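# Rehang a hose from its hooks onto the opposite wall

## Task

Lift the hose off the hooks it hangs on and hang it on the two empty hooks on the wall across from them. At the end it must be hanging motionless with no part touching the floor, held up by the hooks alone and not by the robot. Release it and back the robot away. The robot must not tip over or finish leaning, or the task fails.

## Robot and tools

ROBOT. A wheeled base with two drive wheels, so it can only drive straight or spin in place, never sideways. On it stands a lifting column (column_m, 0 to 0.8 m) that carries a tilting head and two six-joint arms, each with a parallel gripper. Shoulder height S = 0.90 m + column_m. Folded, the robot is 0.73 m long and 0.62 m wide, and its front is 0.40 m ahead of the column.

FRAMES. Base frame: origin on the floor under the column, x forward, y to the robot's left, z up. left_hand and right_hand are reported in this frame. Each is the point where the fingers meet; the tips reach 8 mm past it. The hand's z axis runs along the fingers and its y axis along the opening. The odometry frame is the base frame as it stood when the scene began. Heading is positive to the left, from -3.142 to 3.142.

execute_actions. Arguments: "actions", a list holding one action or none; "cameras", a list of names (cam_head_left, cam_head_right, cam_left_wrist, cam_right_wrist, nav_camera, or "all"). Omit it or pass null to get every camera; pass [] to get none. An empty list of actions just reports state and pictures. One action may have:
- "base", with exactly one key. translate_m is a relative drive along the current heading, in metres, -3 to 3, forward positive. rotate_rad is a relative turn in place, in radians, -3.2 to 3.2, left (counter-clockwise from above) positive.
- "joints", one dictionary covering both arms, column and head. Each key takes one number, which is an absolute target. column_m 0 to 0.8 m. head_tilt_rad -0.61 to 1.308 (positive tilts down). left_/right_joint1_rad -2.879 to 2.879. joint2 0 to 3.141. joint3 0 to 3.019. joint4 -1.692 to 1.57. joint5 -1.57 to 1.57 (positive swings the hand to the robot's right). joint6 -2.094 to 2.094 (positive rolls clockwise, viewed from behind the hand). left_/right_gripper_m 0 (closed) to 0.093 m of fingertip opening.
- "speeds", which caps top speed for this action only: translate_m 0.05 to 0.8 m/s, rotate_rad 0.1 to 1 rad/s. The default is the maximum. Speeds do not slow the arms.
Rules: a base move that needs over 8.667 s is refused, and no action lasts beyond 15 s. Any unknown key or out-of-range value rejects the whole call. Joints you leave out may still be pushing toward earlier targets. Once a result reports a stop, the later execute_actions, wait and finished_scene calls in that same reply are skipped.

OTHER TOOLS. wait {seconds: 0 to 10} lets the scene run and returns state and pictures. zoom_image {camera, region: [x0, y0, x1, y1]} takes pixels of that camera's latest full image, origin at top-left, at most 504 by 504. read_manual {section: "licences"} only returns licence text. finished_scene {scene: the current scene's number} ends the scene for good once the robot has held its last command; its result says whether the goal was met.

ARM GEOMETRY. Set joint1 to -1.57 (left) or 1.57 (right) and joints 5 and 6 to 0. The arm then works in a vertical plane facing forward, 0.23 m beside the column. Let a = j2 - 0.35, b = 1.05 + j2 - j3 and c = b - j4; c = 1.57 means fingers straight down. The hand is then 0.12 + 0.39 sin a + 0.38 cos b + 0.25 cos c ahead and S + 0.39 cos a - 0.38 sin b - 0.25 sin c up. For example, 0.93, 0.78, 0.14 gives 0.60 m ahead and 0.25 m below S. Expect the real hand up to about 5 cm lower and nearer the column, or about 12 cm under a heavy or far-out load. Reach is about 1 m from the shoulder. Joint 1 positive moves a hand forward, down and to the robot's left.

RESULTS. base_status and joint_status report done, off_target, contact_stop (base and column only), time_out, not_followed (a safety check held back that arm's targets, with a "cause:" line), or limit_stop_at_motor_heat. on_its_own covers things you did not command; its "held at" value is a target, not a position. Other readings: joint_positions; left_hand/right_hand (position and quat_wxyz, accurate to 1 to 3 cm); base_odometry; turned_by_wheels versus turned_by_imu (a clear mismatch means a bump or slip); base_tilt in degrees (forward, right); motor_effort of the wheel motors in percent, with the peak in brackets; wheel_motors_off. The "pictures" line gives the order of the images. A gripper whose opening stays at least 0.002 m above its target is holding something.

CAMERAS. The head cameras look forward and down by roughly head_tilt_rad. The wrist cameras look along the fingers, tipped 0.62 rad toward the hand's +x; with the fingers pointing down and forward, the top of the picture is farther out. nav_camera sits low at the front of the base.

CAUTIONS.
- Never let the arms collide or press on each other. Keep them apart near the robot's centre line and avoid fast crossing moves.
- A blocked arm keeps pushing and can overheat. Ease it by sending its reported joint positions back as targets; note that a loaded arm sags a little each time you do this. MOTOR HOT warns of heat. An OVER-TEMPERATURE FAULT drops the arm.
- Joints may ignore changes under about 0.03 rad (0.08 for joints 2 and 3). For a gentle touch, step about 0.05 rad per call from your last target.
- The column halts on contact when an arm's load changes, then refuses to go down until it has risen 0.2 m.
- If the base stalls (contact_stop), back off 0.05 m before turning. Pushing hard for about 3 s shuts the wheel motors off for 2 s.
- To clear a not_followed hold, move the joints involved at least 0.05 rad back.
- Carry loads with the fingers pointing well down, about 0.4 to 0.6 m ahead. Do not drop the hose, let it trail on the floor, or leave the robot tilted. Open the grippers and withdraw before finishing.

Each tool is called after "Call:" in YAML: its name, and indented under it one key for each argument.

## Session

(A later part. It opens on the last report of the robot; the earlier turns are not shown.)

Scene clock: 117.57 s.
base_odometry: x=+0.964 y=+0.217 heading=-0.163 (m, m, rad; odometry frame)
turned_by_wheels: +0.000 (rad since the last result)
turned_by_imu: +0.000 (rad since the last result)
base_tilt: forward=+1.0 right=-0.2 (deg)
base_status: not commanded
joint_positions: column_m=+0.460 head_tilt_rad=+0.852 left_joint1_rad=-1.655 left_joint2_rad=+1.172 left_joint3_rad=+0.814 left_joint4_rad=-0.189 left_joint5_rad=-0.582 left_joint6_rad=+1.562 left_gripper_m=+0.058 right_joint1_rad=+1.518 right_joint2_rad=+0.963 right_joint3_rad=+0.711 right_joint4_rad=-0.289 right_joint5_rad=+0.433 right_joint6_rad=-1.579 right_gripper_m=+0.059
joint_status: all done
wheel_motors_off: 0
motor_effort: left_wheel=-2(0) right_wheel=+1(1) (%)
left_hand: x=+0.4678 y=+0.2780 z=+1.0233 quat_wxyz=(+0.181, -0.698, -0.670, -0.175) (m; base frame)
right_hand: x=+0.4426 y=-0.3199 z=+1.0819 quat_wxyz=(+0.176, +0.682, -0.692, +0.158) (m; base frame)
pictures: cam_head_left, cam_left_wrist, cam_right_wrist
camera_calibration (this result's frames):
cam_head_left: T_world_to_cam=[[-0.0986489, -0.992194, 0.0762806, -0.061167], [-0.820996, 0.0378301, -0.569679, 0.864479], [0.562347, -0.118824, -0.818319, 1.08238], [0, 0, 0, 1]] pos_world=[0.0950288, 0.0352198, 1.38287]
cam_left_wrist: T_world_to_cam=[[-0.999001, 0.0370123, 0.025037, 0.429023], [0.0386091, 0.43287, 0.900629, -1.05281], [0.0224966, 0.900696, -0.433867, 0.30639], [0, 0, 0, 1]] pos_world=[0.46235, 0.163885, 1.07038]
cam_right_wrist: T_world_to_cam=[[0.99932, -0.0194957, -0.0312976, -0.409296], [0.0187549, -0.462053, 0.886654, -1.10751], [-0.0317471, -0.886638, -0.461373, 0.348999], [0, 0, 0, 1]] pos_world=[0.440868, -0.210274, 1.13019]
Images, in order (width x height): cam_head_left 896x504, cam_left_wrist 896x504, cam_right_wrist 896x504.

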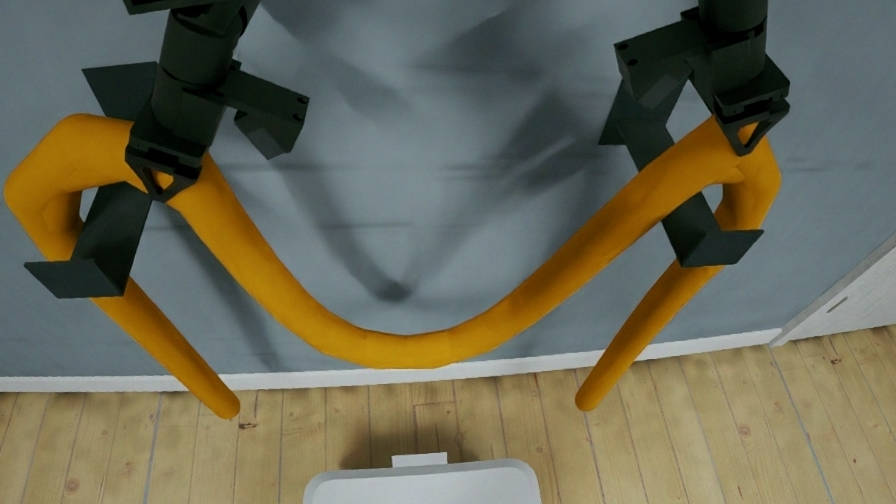

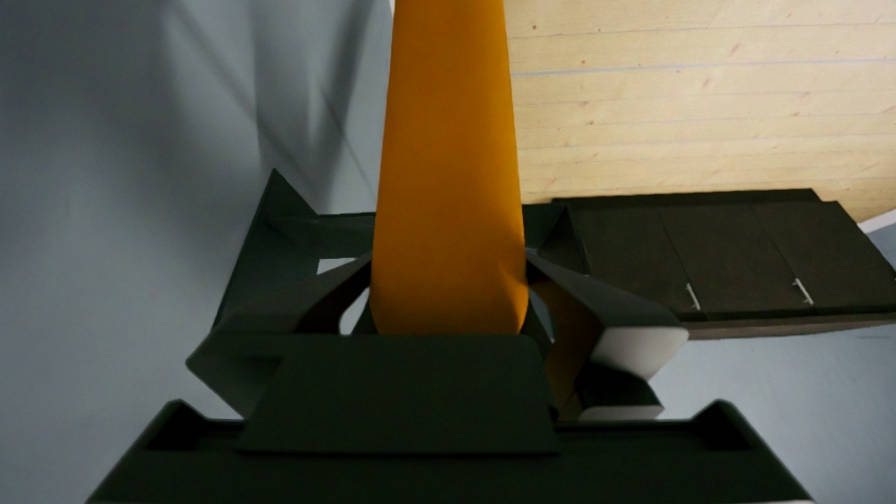

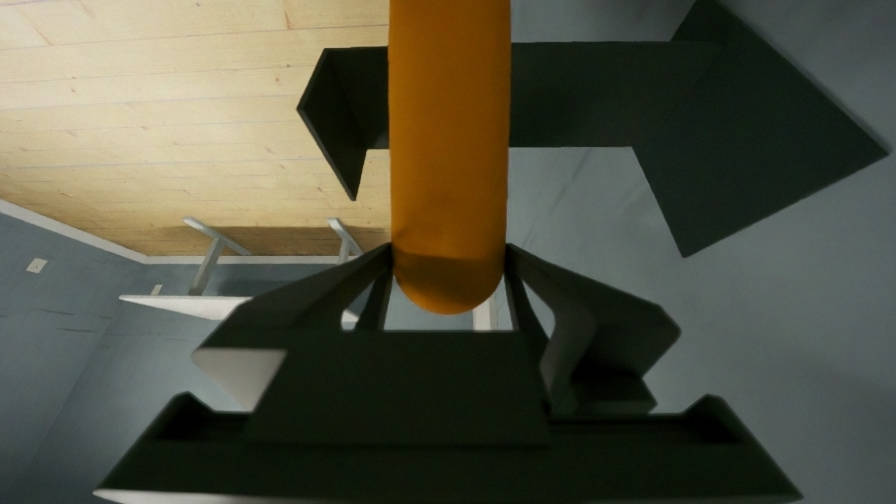

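Call:
execute_actions:
  actions:
    - {"joints":{"column_m":0.43}}
  cameras: []

Call:
execute_actions:
  actions:
    - {"joints":{"right_gripper_m":0.093}}
  cameras: ["cam_head_left","cam_left_wrist"]

Scene clock: 119.33 s.
base_odometry: x=+0.964 y=+0.217 heading=-0.163 (m, m, rad; odometry frame)
turned_by_wheels: +0.000 (rad since the last result)
turned_by_imu: +0.000 (rad since the last result)
base_tilt: forward=+0.9 right=-0.1 (deg)
base_status: not commanded
joint_positions: column_m=+0.430 head_tilt_rad=+0.852 left_joint1_rad=-1.652 left_joint2_rad=+1.172 left_joint3_rad=+0.814 left_joint4_rad=-0.189 left_joint5_rad=-0.585 left_joint6_rad=+1.562 left_gripper_m=+0.058 right_joint1_rad=+1.518 right_joint2_rad=+0.963 right_joint3_rad=+0.711 right_joint4_rad=-0.289 right_joint5_rad=+0.432 right_joint6_rad=-1.579 right_gripper_m=+0.059
joint_status: all done
wheel_motors_off: 0
motor_effort: left_wheel=-1(1) right_wheel=+1(1) (%)
left_hand: x=+0.4677 y=+0.2800 z=+0.9937 quat_wxyz=(+0.183, -0.697, -0.670, -0.177) (m; base frame)
right_hand: x=+0.4426 y=-0.3197 z=+1.0518 quat_wxyz=(+0.176, +0.682, -0.692, +0.158) (m; base frame)
pictures: none
No camera images: the call's "cameras" was empty. Leave "cameras" out to get every camera's image.

Scene clock: 120.00 s.
base_odometry: x=+0.964 y=+0.217 heading=-0.163 (m, m, rad; odometry frame)
turned_by_wheels: +0.000 (rad since the last result)
turned_by_imu: +0.000 (rad since the last result)
base_tilt: forward=+0.9 right=-0.1 (deg)
base_status: not commanded
joint_positions: column_m=+0.430 head_tilt_rad=+0.852 left_joint1_rad=-1.652 left_joint2_rad=+1.172 left_joint3_rad=+0.814 left_joint4_rad=-0.189 left_joint5_rad=-0.586 left_joint6_rad=+1.562 left_gripper_m=+0.058 right_joint1_rad=+1.518 right_joint2_rad=+0.963 right_joint3_rad=+0.711 right_joint4_rad=-0.289 right_joint5_rad=+0.448 right_joint6_rad=-1.579 right_gripper_m=+0.093
joint_status: all done
wheel_motors_off: 0
motor_effort: left_wheel=+2(0) right_wheel=+2(2) (%)
left_hand: x=+0.4677 y=+0.2803 z=+0.9938 quat_wxyz=(+0.183, -0.697, -0.670, -0.178) (m; base frame)
right_hand: x=+0.4427 y=-0.3223 z=+1.0532 quat_wxyz=(+0.181, +0.681, -0.691, +0.164) (m; base frame)
pictures: cam_head_left, cam_left_wrist
camera_calibration (this result's frames):
cam_head_left: T_world_to_cam=[[-0.0986489, -0.992194, 0.0762806, -0.0588765], [-0.820996, 0.0378301, -0.569679, 0.847373], [0.562347, -0.118824, -0.818319, 1.0578], [0, 0, 0, 1]] pos_world=[0.0950288, 0.0352198, 1.35284]
cam_left_wrist: T_world_to_cam=[[-0.999064, 0.0352086, 0.0251153, 0.430076], [0.0377478, 0.426469, 0.903714, -1.02809], [0.0211076, 0.903817, -0.427399, 0.284861], [0, 0, 0, 1]] pos_world=[0.462469, 0.165842, 1.04005]
Images, in order (width x height): cam_head_left 896x504, cam_left_wrist 896x504.

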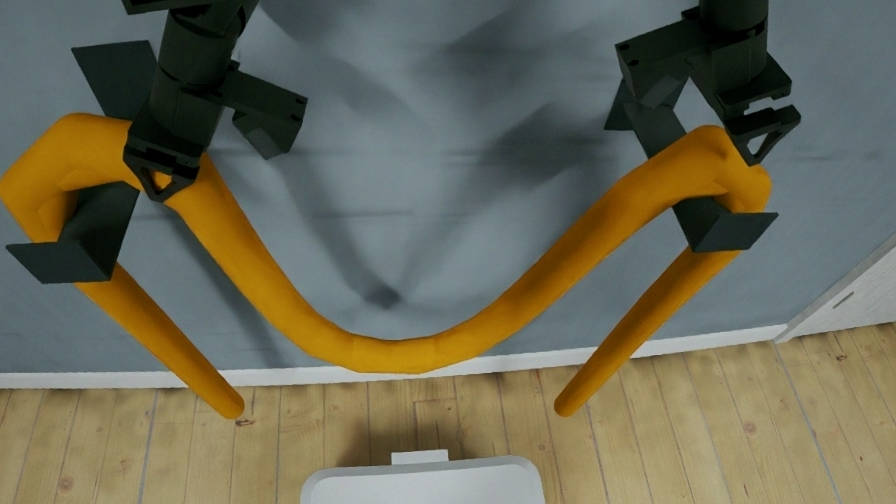

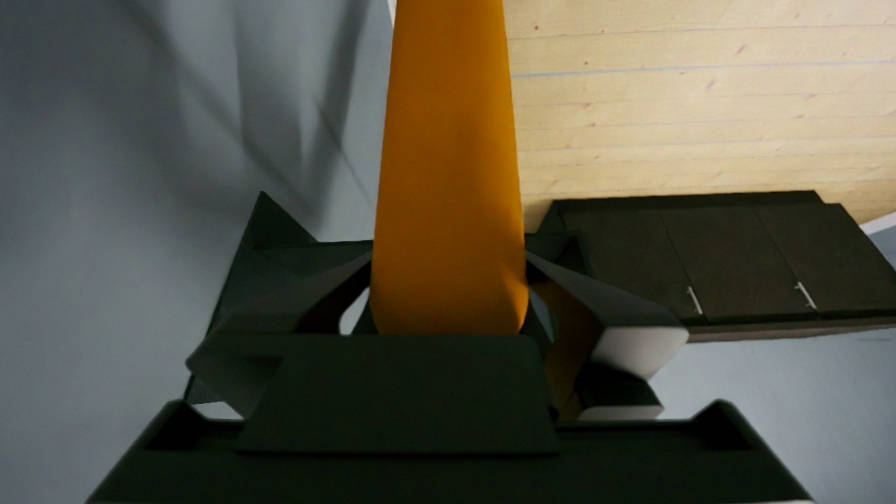

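Call:
execute_actions:
  actions:
    - {"joints":{"left_joint2_rad":1.33,"left_joint4_rad":-0.06,"right_joint2_rad":0.7,"right_joint4_rad":-0.5}}
  cameras: ["cam_head_left"]

Call:
execute_actions:
  actions:
    - {"joints":{"left_gripper_m":0.093}}
  cameras: []

Call:
execute_actions:
  actions:
    - {"joints":{"column_m":0.62,"head_tilt_rad":0.6}}
  cameras: ["cam_head_left"]

Scene clock: 121.80 s.
base_odometry: x=+0.964 y=+0.217 heading=-0.163 (m, m, rad; odometry frame)
turned_by_wheels: +0.000 (rad since the last result)
turned_by_imu: +0.000 (rad since the last result)
base_tilt: forward=+0.9 right=-0.1 (deg)
base_status: not commanded
joint_positions: column_m=+0.430 head_tilt_rad=+0.852 left_joint1_rad=-1.650 left_joint2_rad=+1.336 left_joint3_rad=+0.822 left_joint4_rad=-0.061 left_joint5_rad=-0.601 left_joint6_rad=+1.577 left_gripper_m=+0.058 right_joint1_rad=+1.518 right_joint2_rad=+0.686 right_joint3_rad=+0.711 right_joint4_rad=-0.491 right_joint5_rad=+0.448 right_joint6_rad=-1.579 right_gripper_m=+0.093
joint_status: all done
wheel_motors_off: 0
motor_effort: left_wheel=+0(1) right_wheel=+1(2) (%)
left_hand: x=+0.4410 y=+0.2807 z=+0.9408 quat_wxyz=(+0.200, -0.703, -0.660, -0.172) (m; base frame)
right_hand: x=+0.4623 y=-0.3188 z=+1.1445 quat_wxyz=(+0.156, +0.675, -0.696, +0.190) (m; base frame)
pictures: cam_head_left
camera_calibration (this result's frames):
cam_head_left: T_world_to_cam=[[-0.0986489, -0.992194, 0.0762806, -0.0588765], [-0.820996, 0.0378301, -0.569679, 0.847373], [0.562347, -0.118824, -0.818319, 1.0578], [0, 0, 0, 1]] pos_world=[0.0950288, 0.0352198, 1.35284]
Images, in order (width x height): cam_head_left 896x504.

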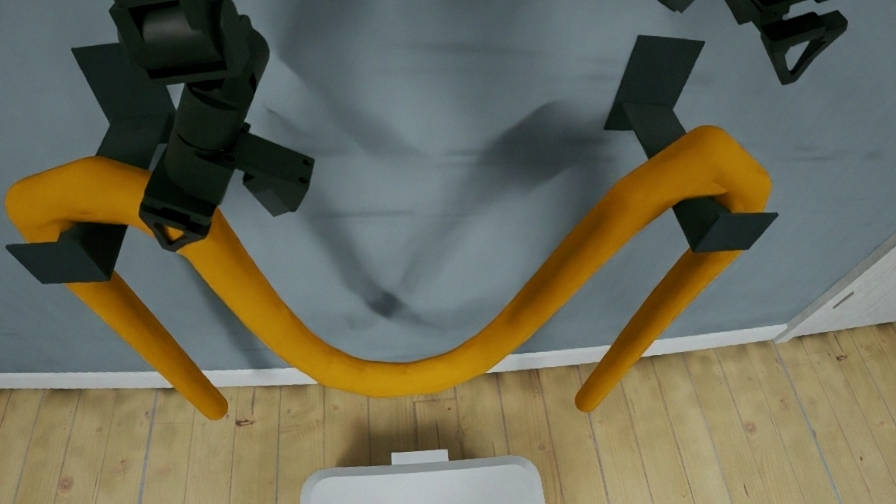

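Scene clock: 122.40 s.
base_odometry: x=+0.964 y=+0.217 heading=-0.163 (m, m, rad; odometry frame)
turned_by_wheels: +0.000 (rad since the last result)
turned_by_imu: +0.000 (rad since the last result)
base_tilt: forward=+0.9 right=-0.1 (deg)
base_status: not commanded
joint_positions: column_m=+0.430 head_tilt_rad=+0.852 left_joint1_rad=-1.650 left_joint2_rad=+1.336 left_joint3_rad=+0.822 left_joint4_rad=-0.061 left_joint5_rad=-0.601 left_joint6_rad=+1.577 left_gripper_m=+0.093 right_joint1_rad=+1.518 right_joint2_rad=+0.686 right_joint3_rad=+0.711 right_joint4_rad=-0.491 right_joint5_rad=+0.448 right_joint6_rad=-1.579 right_gripper_m=+0.093
joint_status: all done
wheel_motors_off: 0
motor_effort: left_wheel=+0(1) right_wheel=+1(2) (%)
left_hand: x=+0.4410 y=+0.2807 z=+0.9408 quat_wxyz=(+0.200, -0.703, -0.660, -0.172) (m; base frame)
right_hand: x=+0.4623 y=-0.3188 z=+1.1445 quat_wxyz=(+0.156, +0.675, -0.696, +0.190) (m; base frame)
pictures: none
No camera images: the call's "cameras" was empty. Leave "cameras" out to get every camera's image.

Scene clock: 125.47 s.
base_odometry: x=+0.964 y=+0.217 heading=-0.163 (m, m, rad; odometry frame)
turned_by_wheels: +0.000 (rad since the last result)
turned_by_imu: +0.001 (rad since the last result)
base_tilt: forward=+0.9 right=-0.2 (deg)
base_status: not commanded
joint_positions: column_m=+0.620 head_tilt_rad=+0.617 left_joint1_rad=-1.650 left_joint2_rad=+1.336 left_joint3_rad=+0.822 left_joint4_rad=-0.061 left_joint5_rad=-0.601 left_joint6_rad=+1.577 left_gripper_m=+0.093 right_joint1_rad=+1.518 right_joint2_rad=+0.686 right_joint3_rad=+0.711 right_joint4_rad=-0.491 right_joint5_rad=+0.448 right_joint6_rad=-1.579 right_gripper_m=+0.093
joint_status: all done
wheel_motors_off: 0
motor_effort: left_wheel=-1(3) right_wheel=+1(2) (%)
left_hand: x=+0.4410 y=+0.2807 z=+1.1307 quat_wxyz=(+0.200, -0.703, -0.660, -0.172) (m; base frame)
right_hand: x=+0.4623 y=-0.3188 z=+1.3343 quat_wxyz=(+0.156, +0.675, -0.696, +0.190) (m; base frame)
pictures: cam_head_left
camera_calibration (this result's frames):
cam_head_left: T_world_to_cam=[[-0.113691, -0.992194, 0.0512318, -0.0323805], [-0.665899, 0.0378301, -0.745082, 1.22945], [0.737328, -0.118824, -0.665002, 0.958202], [0, 0, 0, 1]] pos_world=[0.1085, 0.0352198, 1.55491]
Images, in order (width x height): cam_head_left 896x504.

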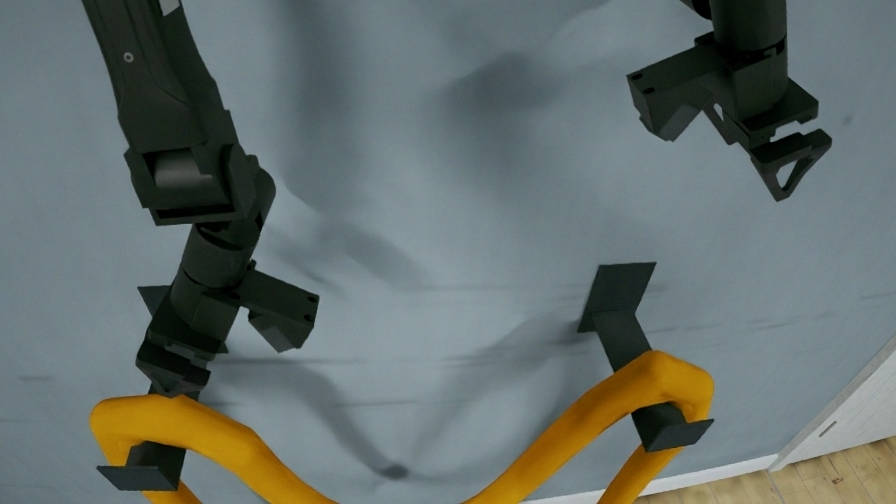

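Call:
execute_actions:
  actions:
    - {"base":{"translate_m":-0.7},"joints":{"left_joint5_rad":0,"right_joint5_rad":0,"head_tilt_rad":0.4}}
  cameras: ["cam_head_left","nav_camera"]

Call:
wait:
  seconds: 3

Scene clock: 129.27 s.
base_odometry: x=+0.273 y=+0.330 heading=-0.164 (m, m, rad; odometry frame)
turned_by_wheels: -0.001 (rad since the last result)
turned_by_imu: -0.002 (rad since the last result)
base_tilt: forward=+0.9 right=-0.1 (deg)
base_status: done
joint_positions: column_m=+0.620 head_tilt_rad=+0.419 left_joint1_rad=-1.650 left_joint2_rad=+1.335 left_joint3_rad=+0.819 left_joint4_rad=-0.061 left_joint5_rad=-0.004 left_joint6_rad=+1.577 left_gripper_m=+0.093 right_joint1_rad=+1.518 right_joint2_rad=+0.687 right_joint3_rad=+0.711 right_joint4_rad=-0.495 right_joint5_rad=+0.002 right_joint6_rad=-1.579 right_gripper_m=+0.093
joint_status: all done
wheel_motors_off: 0
motor_effort: left_wheel=-1(39) right_wheel=+1(72) (%)
left_hand: x=+0.4343 y=+0.1827 z=+1.1075 quat_wxyz=(-0.004, -0.723, -0.689, +0.041) (m; base frame)
right_hand: x=+0.4641 y=-0.2455 z=+1.3137 quat_wxyz=(-0.001, +0.701, -0.713, +0.036) (m; base frame)
pictures: cam_head_left, nav_camera
camera_calibration (this result's frames):
cam_head_left: T_world_to_cam=[[-0.121568, -0.992194, 0.0277779, 0.00567785], [-0.505694, 0.0378301, -0.861883, 1.40901], [0.854104, -0.118824, -0.506346, 0.697578], [0, 0, 0, 1]] pos_world=[0.117415, 0.0352198, 1.56746]
Images, in order (width x height): cam_head_left 896x504, nav_camera 896x504.

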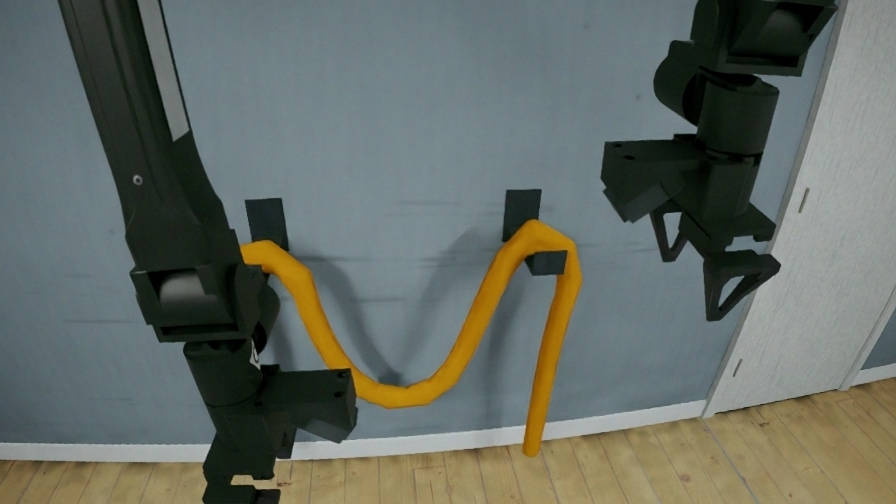

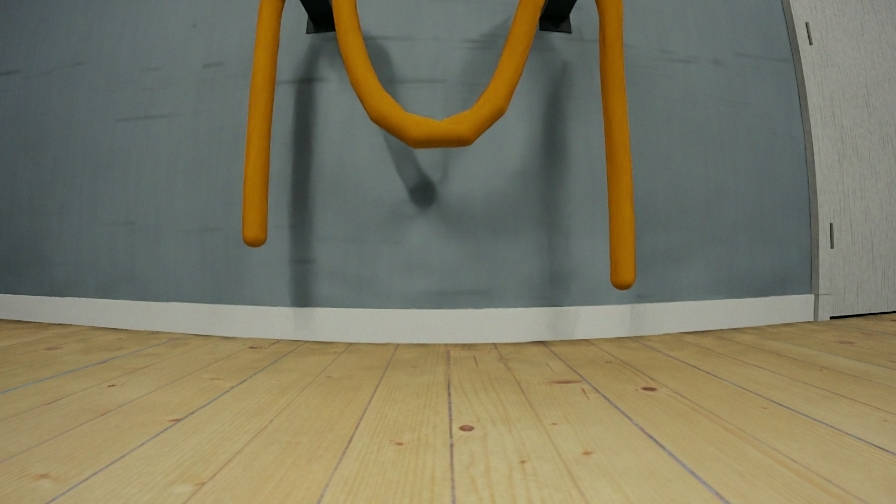

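Scene clock: 132.27 s.
base_odometry: x=+0.273 y=+0.330 heading=-0.164 (m, m, rad; odometry frame)
turned_by_wheels: +0.000 (rad since the last result)
turned_by_imu: +0.001 (rad since the last result)
base_tilt: forward=+0.9 right=-0.2 (deg)
base_status: done
joint_positions: column_m=+0.620 head_tilt_rad=+0.419 left_joint1_rad=-1.650 left_joint2_rad=+1.335 left_joint3_rad=+0.819 left_joint4_rad=-0.061 left_joint5_rad=-0.004 left_joint6_rad=+1.577 left_gripper_m=+0.093 right_joint1_rad=+1.518 right_joint2_rad=+0.687 right_joint3_rad=+0.711 right_joint4_rad=-0.495 right_joint5_rad=+0.002 right_joint6_rad=-1.579 right_gripper_m=+0.093
joint_status: all done
wheel_motors_off: 0
motor_effort: left_wheel=-1(39) right_wheel=+1(72) (%)
left_hand: x=+0.4343 y=+0.1827 z=+1.1075 quat_wxyz=(-0.004, -0.723, -0.689, +0.041) (m; base frame)
right_hand: x=+0.4641 y=-0.2455 z=+1.3137 quat_wxyz=(-0.001, +0.701, -0.713, +0.036) (m; base frame)
wait: 3.00 s; at rest by 0.27 s
pictures: cam_head_left, cam_head_right, cam_left_wrist, cam_right_wrist, nav_camera
camera_calibration (this result's frames):
cam_head_left: T_world_to_cam=[[-0.121568, -0.992194, 0.0277779, 0.00567786], [-0.505694, 0.0378301, -0.861883, 1.40901], [0.854104, -0.118824, -0.506346, 0.697578], [0, 0, 0, 1]] pos_world=[0.117415, 0.0352198, 1.56746]
cam_head_right: T_world_to_cam=[[-0.11686, -0.992999, 0.0172402, -0.0401191], [-0.50519, 0.0444891, -0.86186, 1.41321], [0.855059, -0.109426, -0.506852, 0.692829], [0, 0, 0, 1]] pos_world=[0.116843, -0.0268973, 1.56985]
cam_left_wrist: T_world_to_cam=[[-0.996882, 0.0540354, 0.0575021, 0.356978], [0.076108, 0.850819, 0.519918, -0.756987], [-0.0208299, 0.522674, -0.852278, 0.980787], [0, 0, 0, 1]] pos_world=[0.433907, 0.112138, 1.20895]
cam_right_wrist: T_world_to_cam=[[0.998985, -0.0113014, 0.0436066, -0.518257], [-0.035712, -0.788719, 0.613716, -0.975433], [0.0274575, -0.61465, -0.788322, 0.991391], [0, 0, 0, 1]] pos_world=[0.455676, -0.16584, 1.40277]
Images, in order (width x height): cam_head_left 896x504, cam_head_right 896x504, cam_left_wrist 896x504, cam_right_wrist 896x504, nav_camera 896x504.

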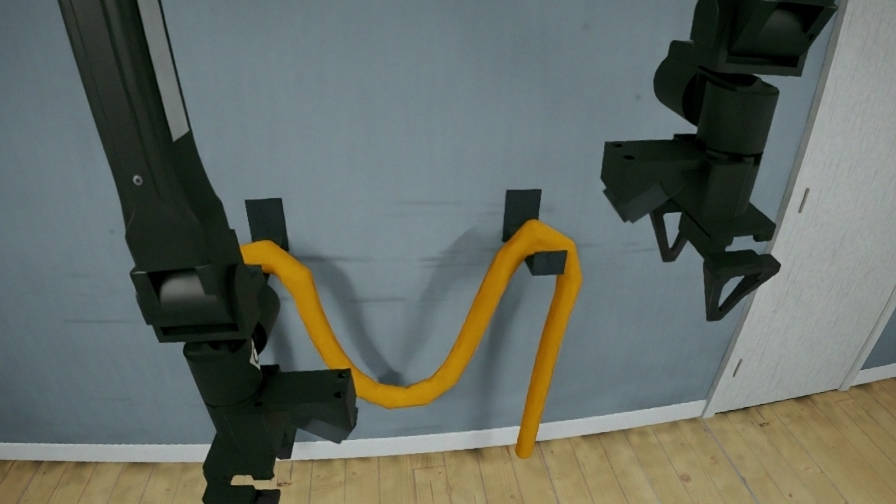

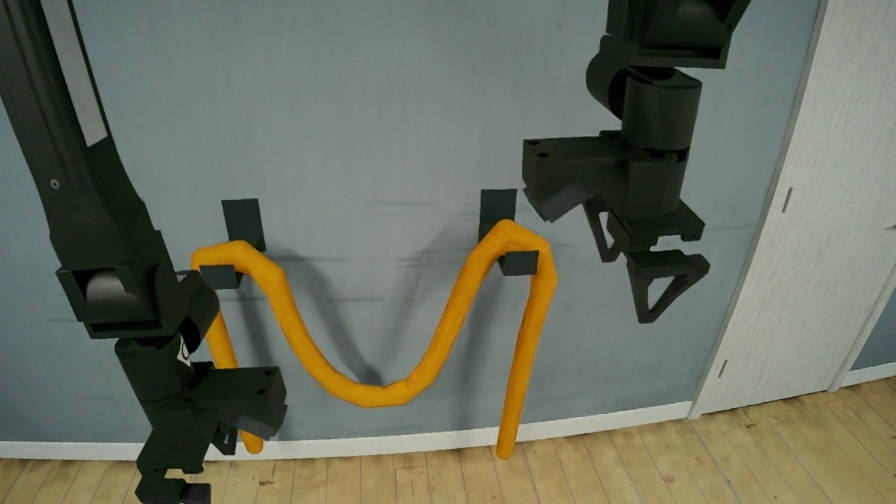

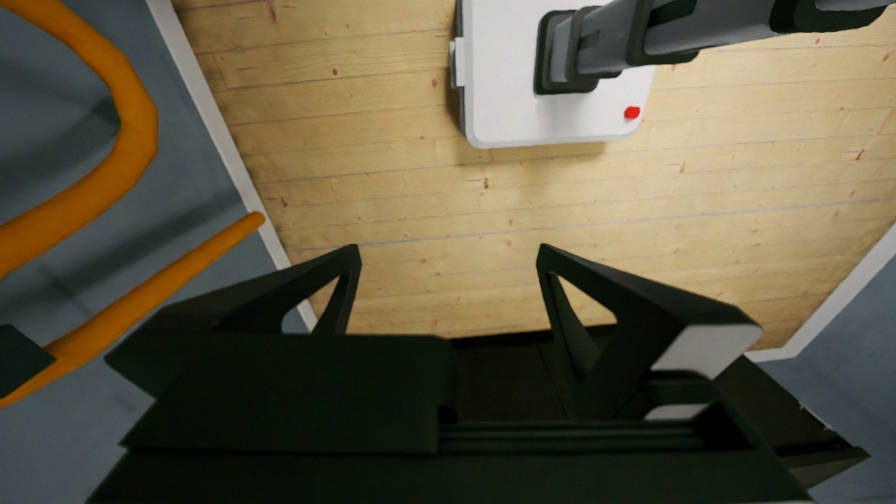

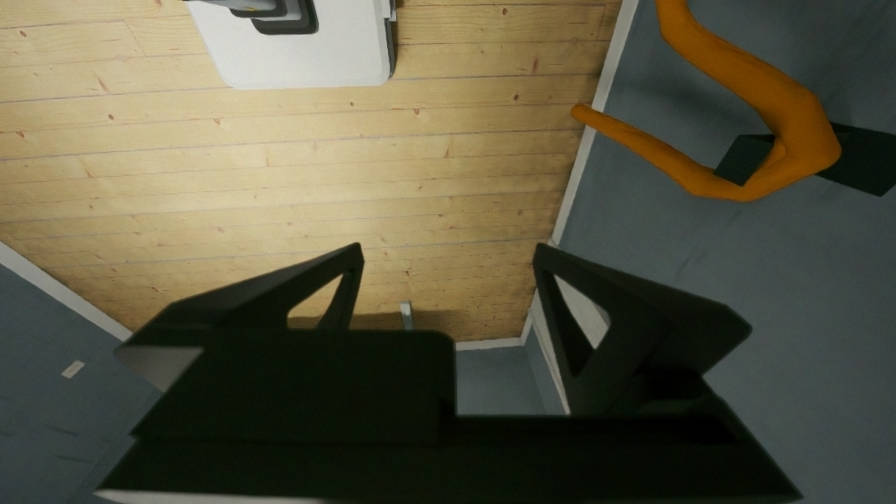

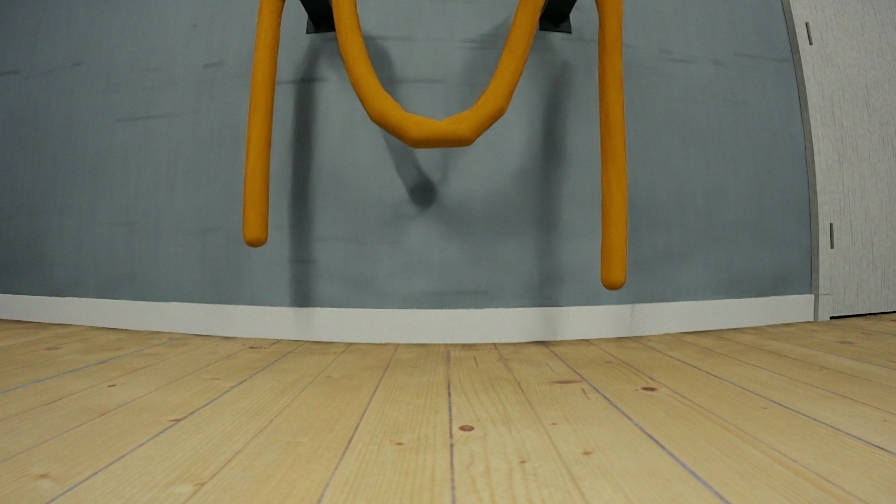

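Clear of floor; small sway remains. Let it settle.

Call:
wait:
  seconds: 10

Call:
finished_scene:
  scene: 1

Scene clock: 142.77 s.
base_odometry: x=+0.273 y=+0.330 heading=-0.164 (m, m, rad; odometry frame)
turned_by_wheels: +0.000 (rad since the last result)
turned_by_imu: +0.002 (rad since the last result)
base_tilt: forward=+0.9 right=-0.1 (deg)
base_status: done
joint_positions: column_m=+0.620 head_tilt_rad=+0.419 left_joint1_rad=-1.650 left_joint2_rad=+1.335 left_joint3_rad=+0.819 left_joint4_rad=-0.061 left_joint5_rad=-0.004 left_joint6_rad=+1.577 left_gripper_m=+0.093 right_joint1_rad=+1.518 right_joint2_rad=+0.687 right_joint3_rad=+0.711 right_joint4_rad=-0.495 right_joint5_rad=+0.002 right_joint6_rad=-1.579 right_gripper_m=+0.093
joint_status: all done
wheel_motors_off: 0
motor_effort: left_wheel=-2(39) right_wheel=+1(72) (%)
left_hand: x=+0.4343 y=+0.1827 z=+1.1075 quat_wxyz=(-0.004, -0.723, -0.689, +0.041) (m; base frame)
right_hand: x=+0.4641 y=-0.2455 z=+1.3137 quat_wxyz=(-0.001, +0.701, -0.713, +0.036) (m; base frame)
wait: 10.00 s; at rest from the start
pictures: cam_head_left, cam_head_right, cam_left_wrist, cam_right_wrist, nav_camera
camera_calibration (this result's frames):
cam_head_left: T_world_to_cam=[[-0.121568, -0.992194, 0.0277779, 0.00567786], [-0.505694, 0.0378301, -0.861883, 1.40901], [0.854104, -0.118824, -0.506346, 0.697578], [0, 0, 0, 1]] pos_world=[0.117415, 0.0352198, 1.56746]
cam_head_right: T_world_to_cam=[[-0.11686, -0.992999, 0.0172402, -0.0401192], [-0.50519, 0.0444891, -0.86186, 1.41321], [0.855059, -0.109426, -0.506852, 0.692829], [0, 0, 0, 1]] pos_world=[0.116843, -0.0268973, 1.56985]
cam_left_wrist: T_world_to_cam=[[-0.996882, 0.0540354, 0.0575021, 0.356978], [0.076108, 0.850819, 0.519918, -0.756987], [-0.0208299, 0.522674, -0.852278, 0.980787], [0, 0, 0, 1]] pos_world=[0.433907, 0.112138, 1.20895]
cam_right_wrist: T_world_to_cam=[[0.998985, -0.0113014, 0.0436066, -0.518257], [-0.035712, -0.788719, 0.613716, -0.975433], [0.0274575, -0.61465, -0.788322, 0.991391], [0, 0, 0, 1]] pos_world=[0.455676, -0.16584, 1.40277]
Images, in order (width x height): cam_head_left 896x504, cam_head_right 896x504, cam_left_wrist 896x504, cam_right_wrist 896x504, nav_camera 896x504.

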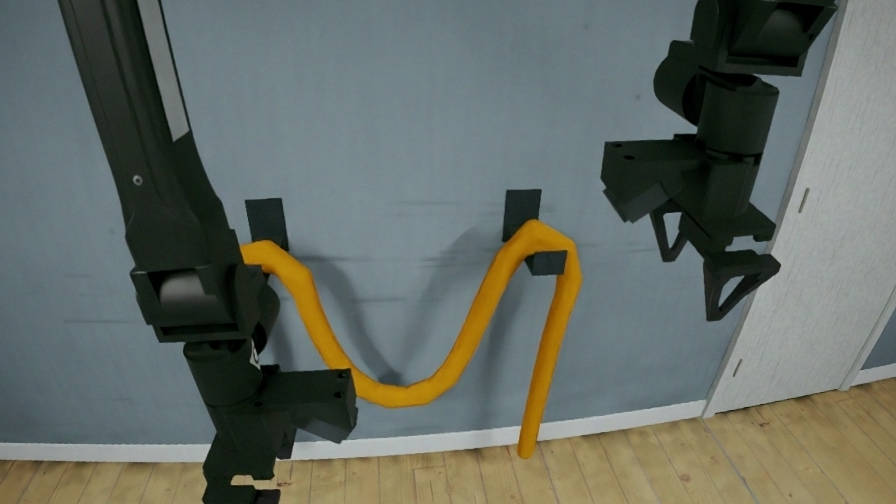

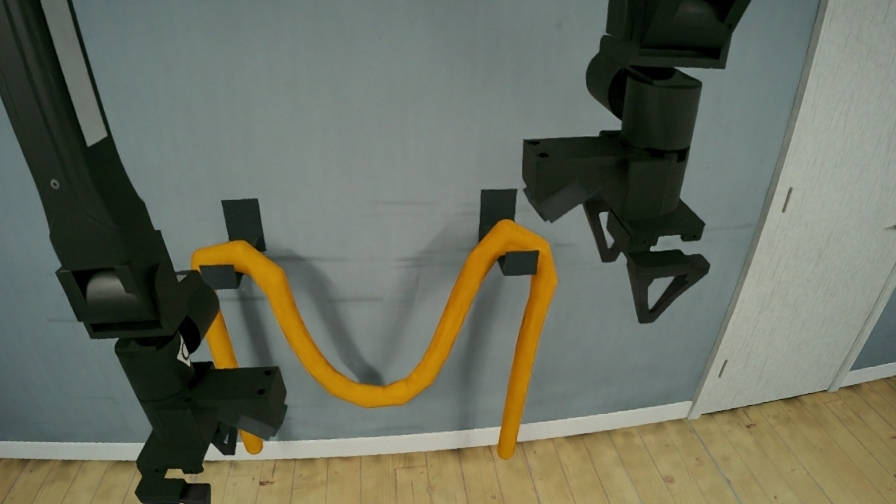

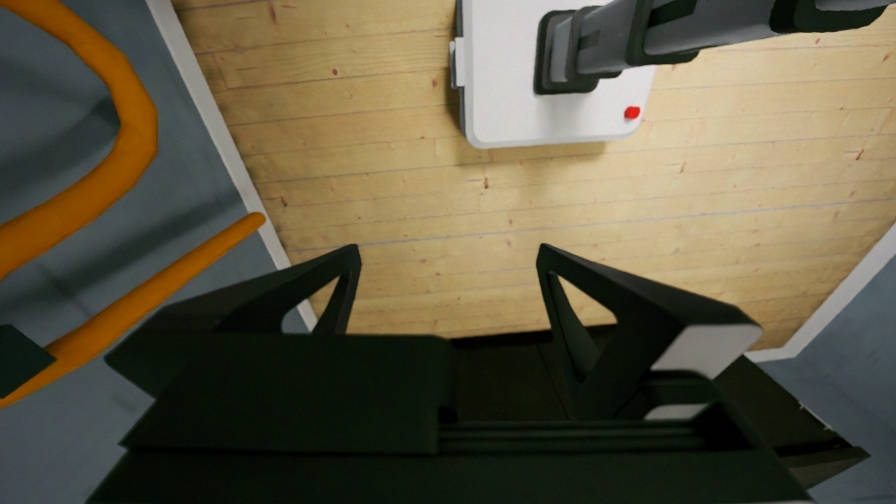

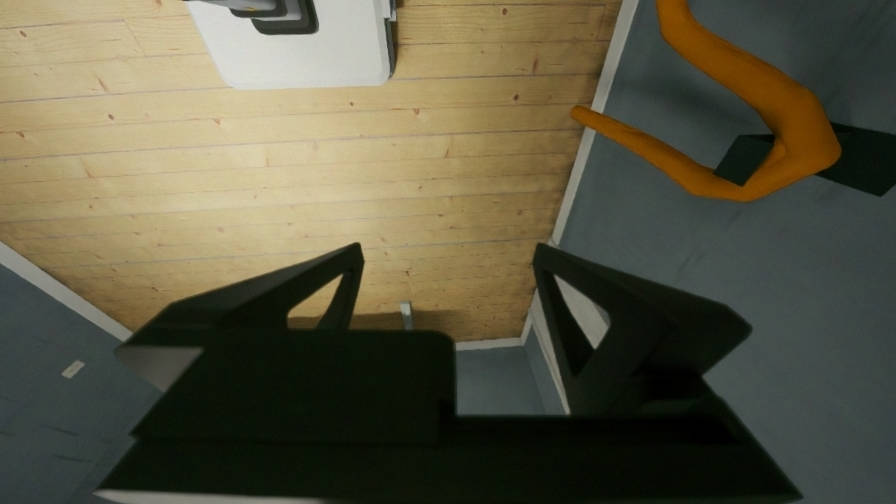

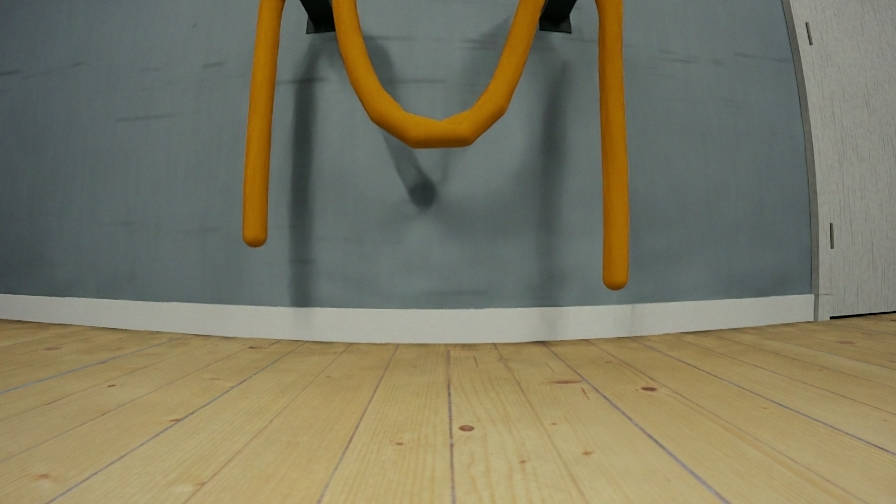

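The scene is finished: the task was done.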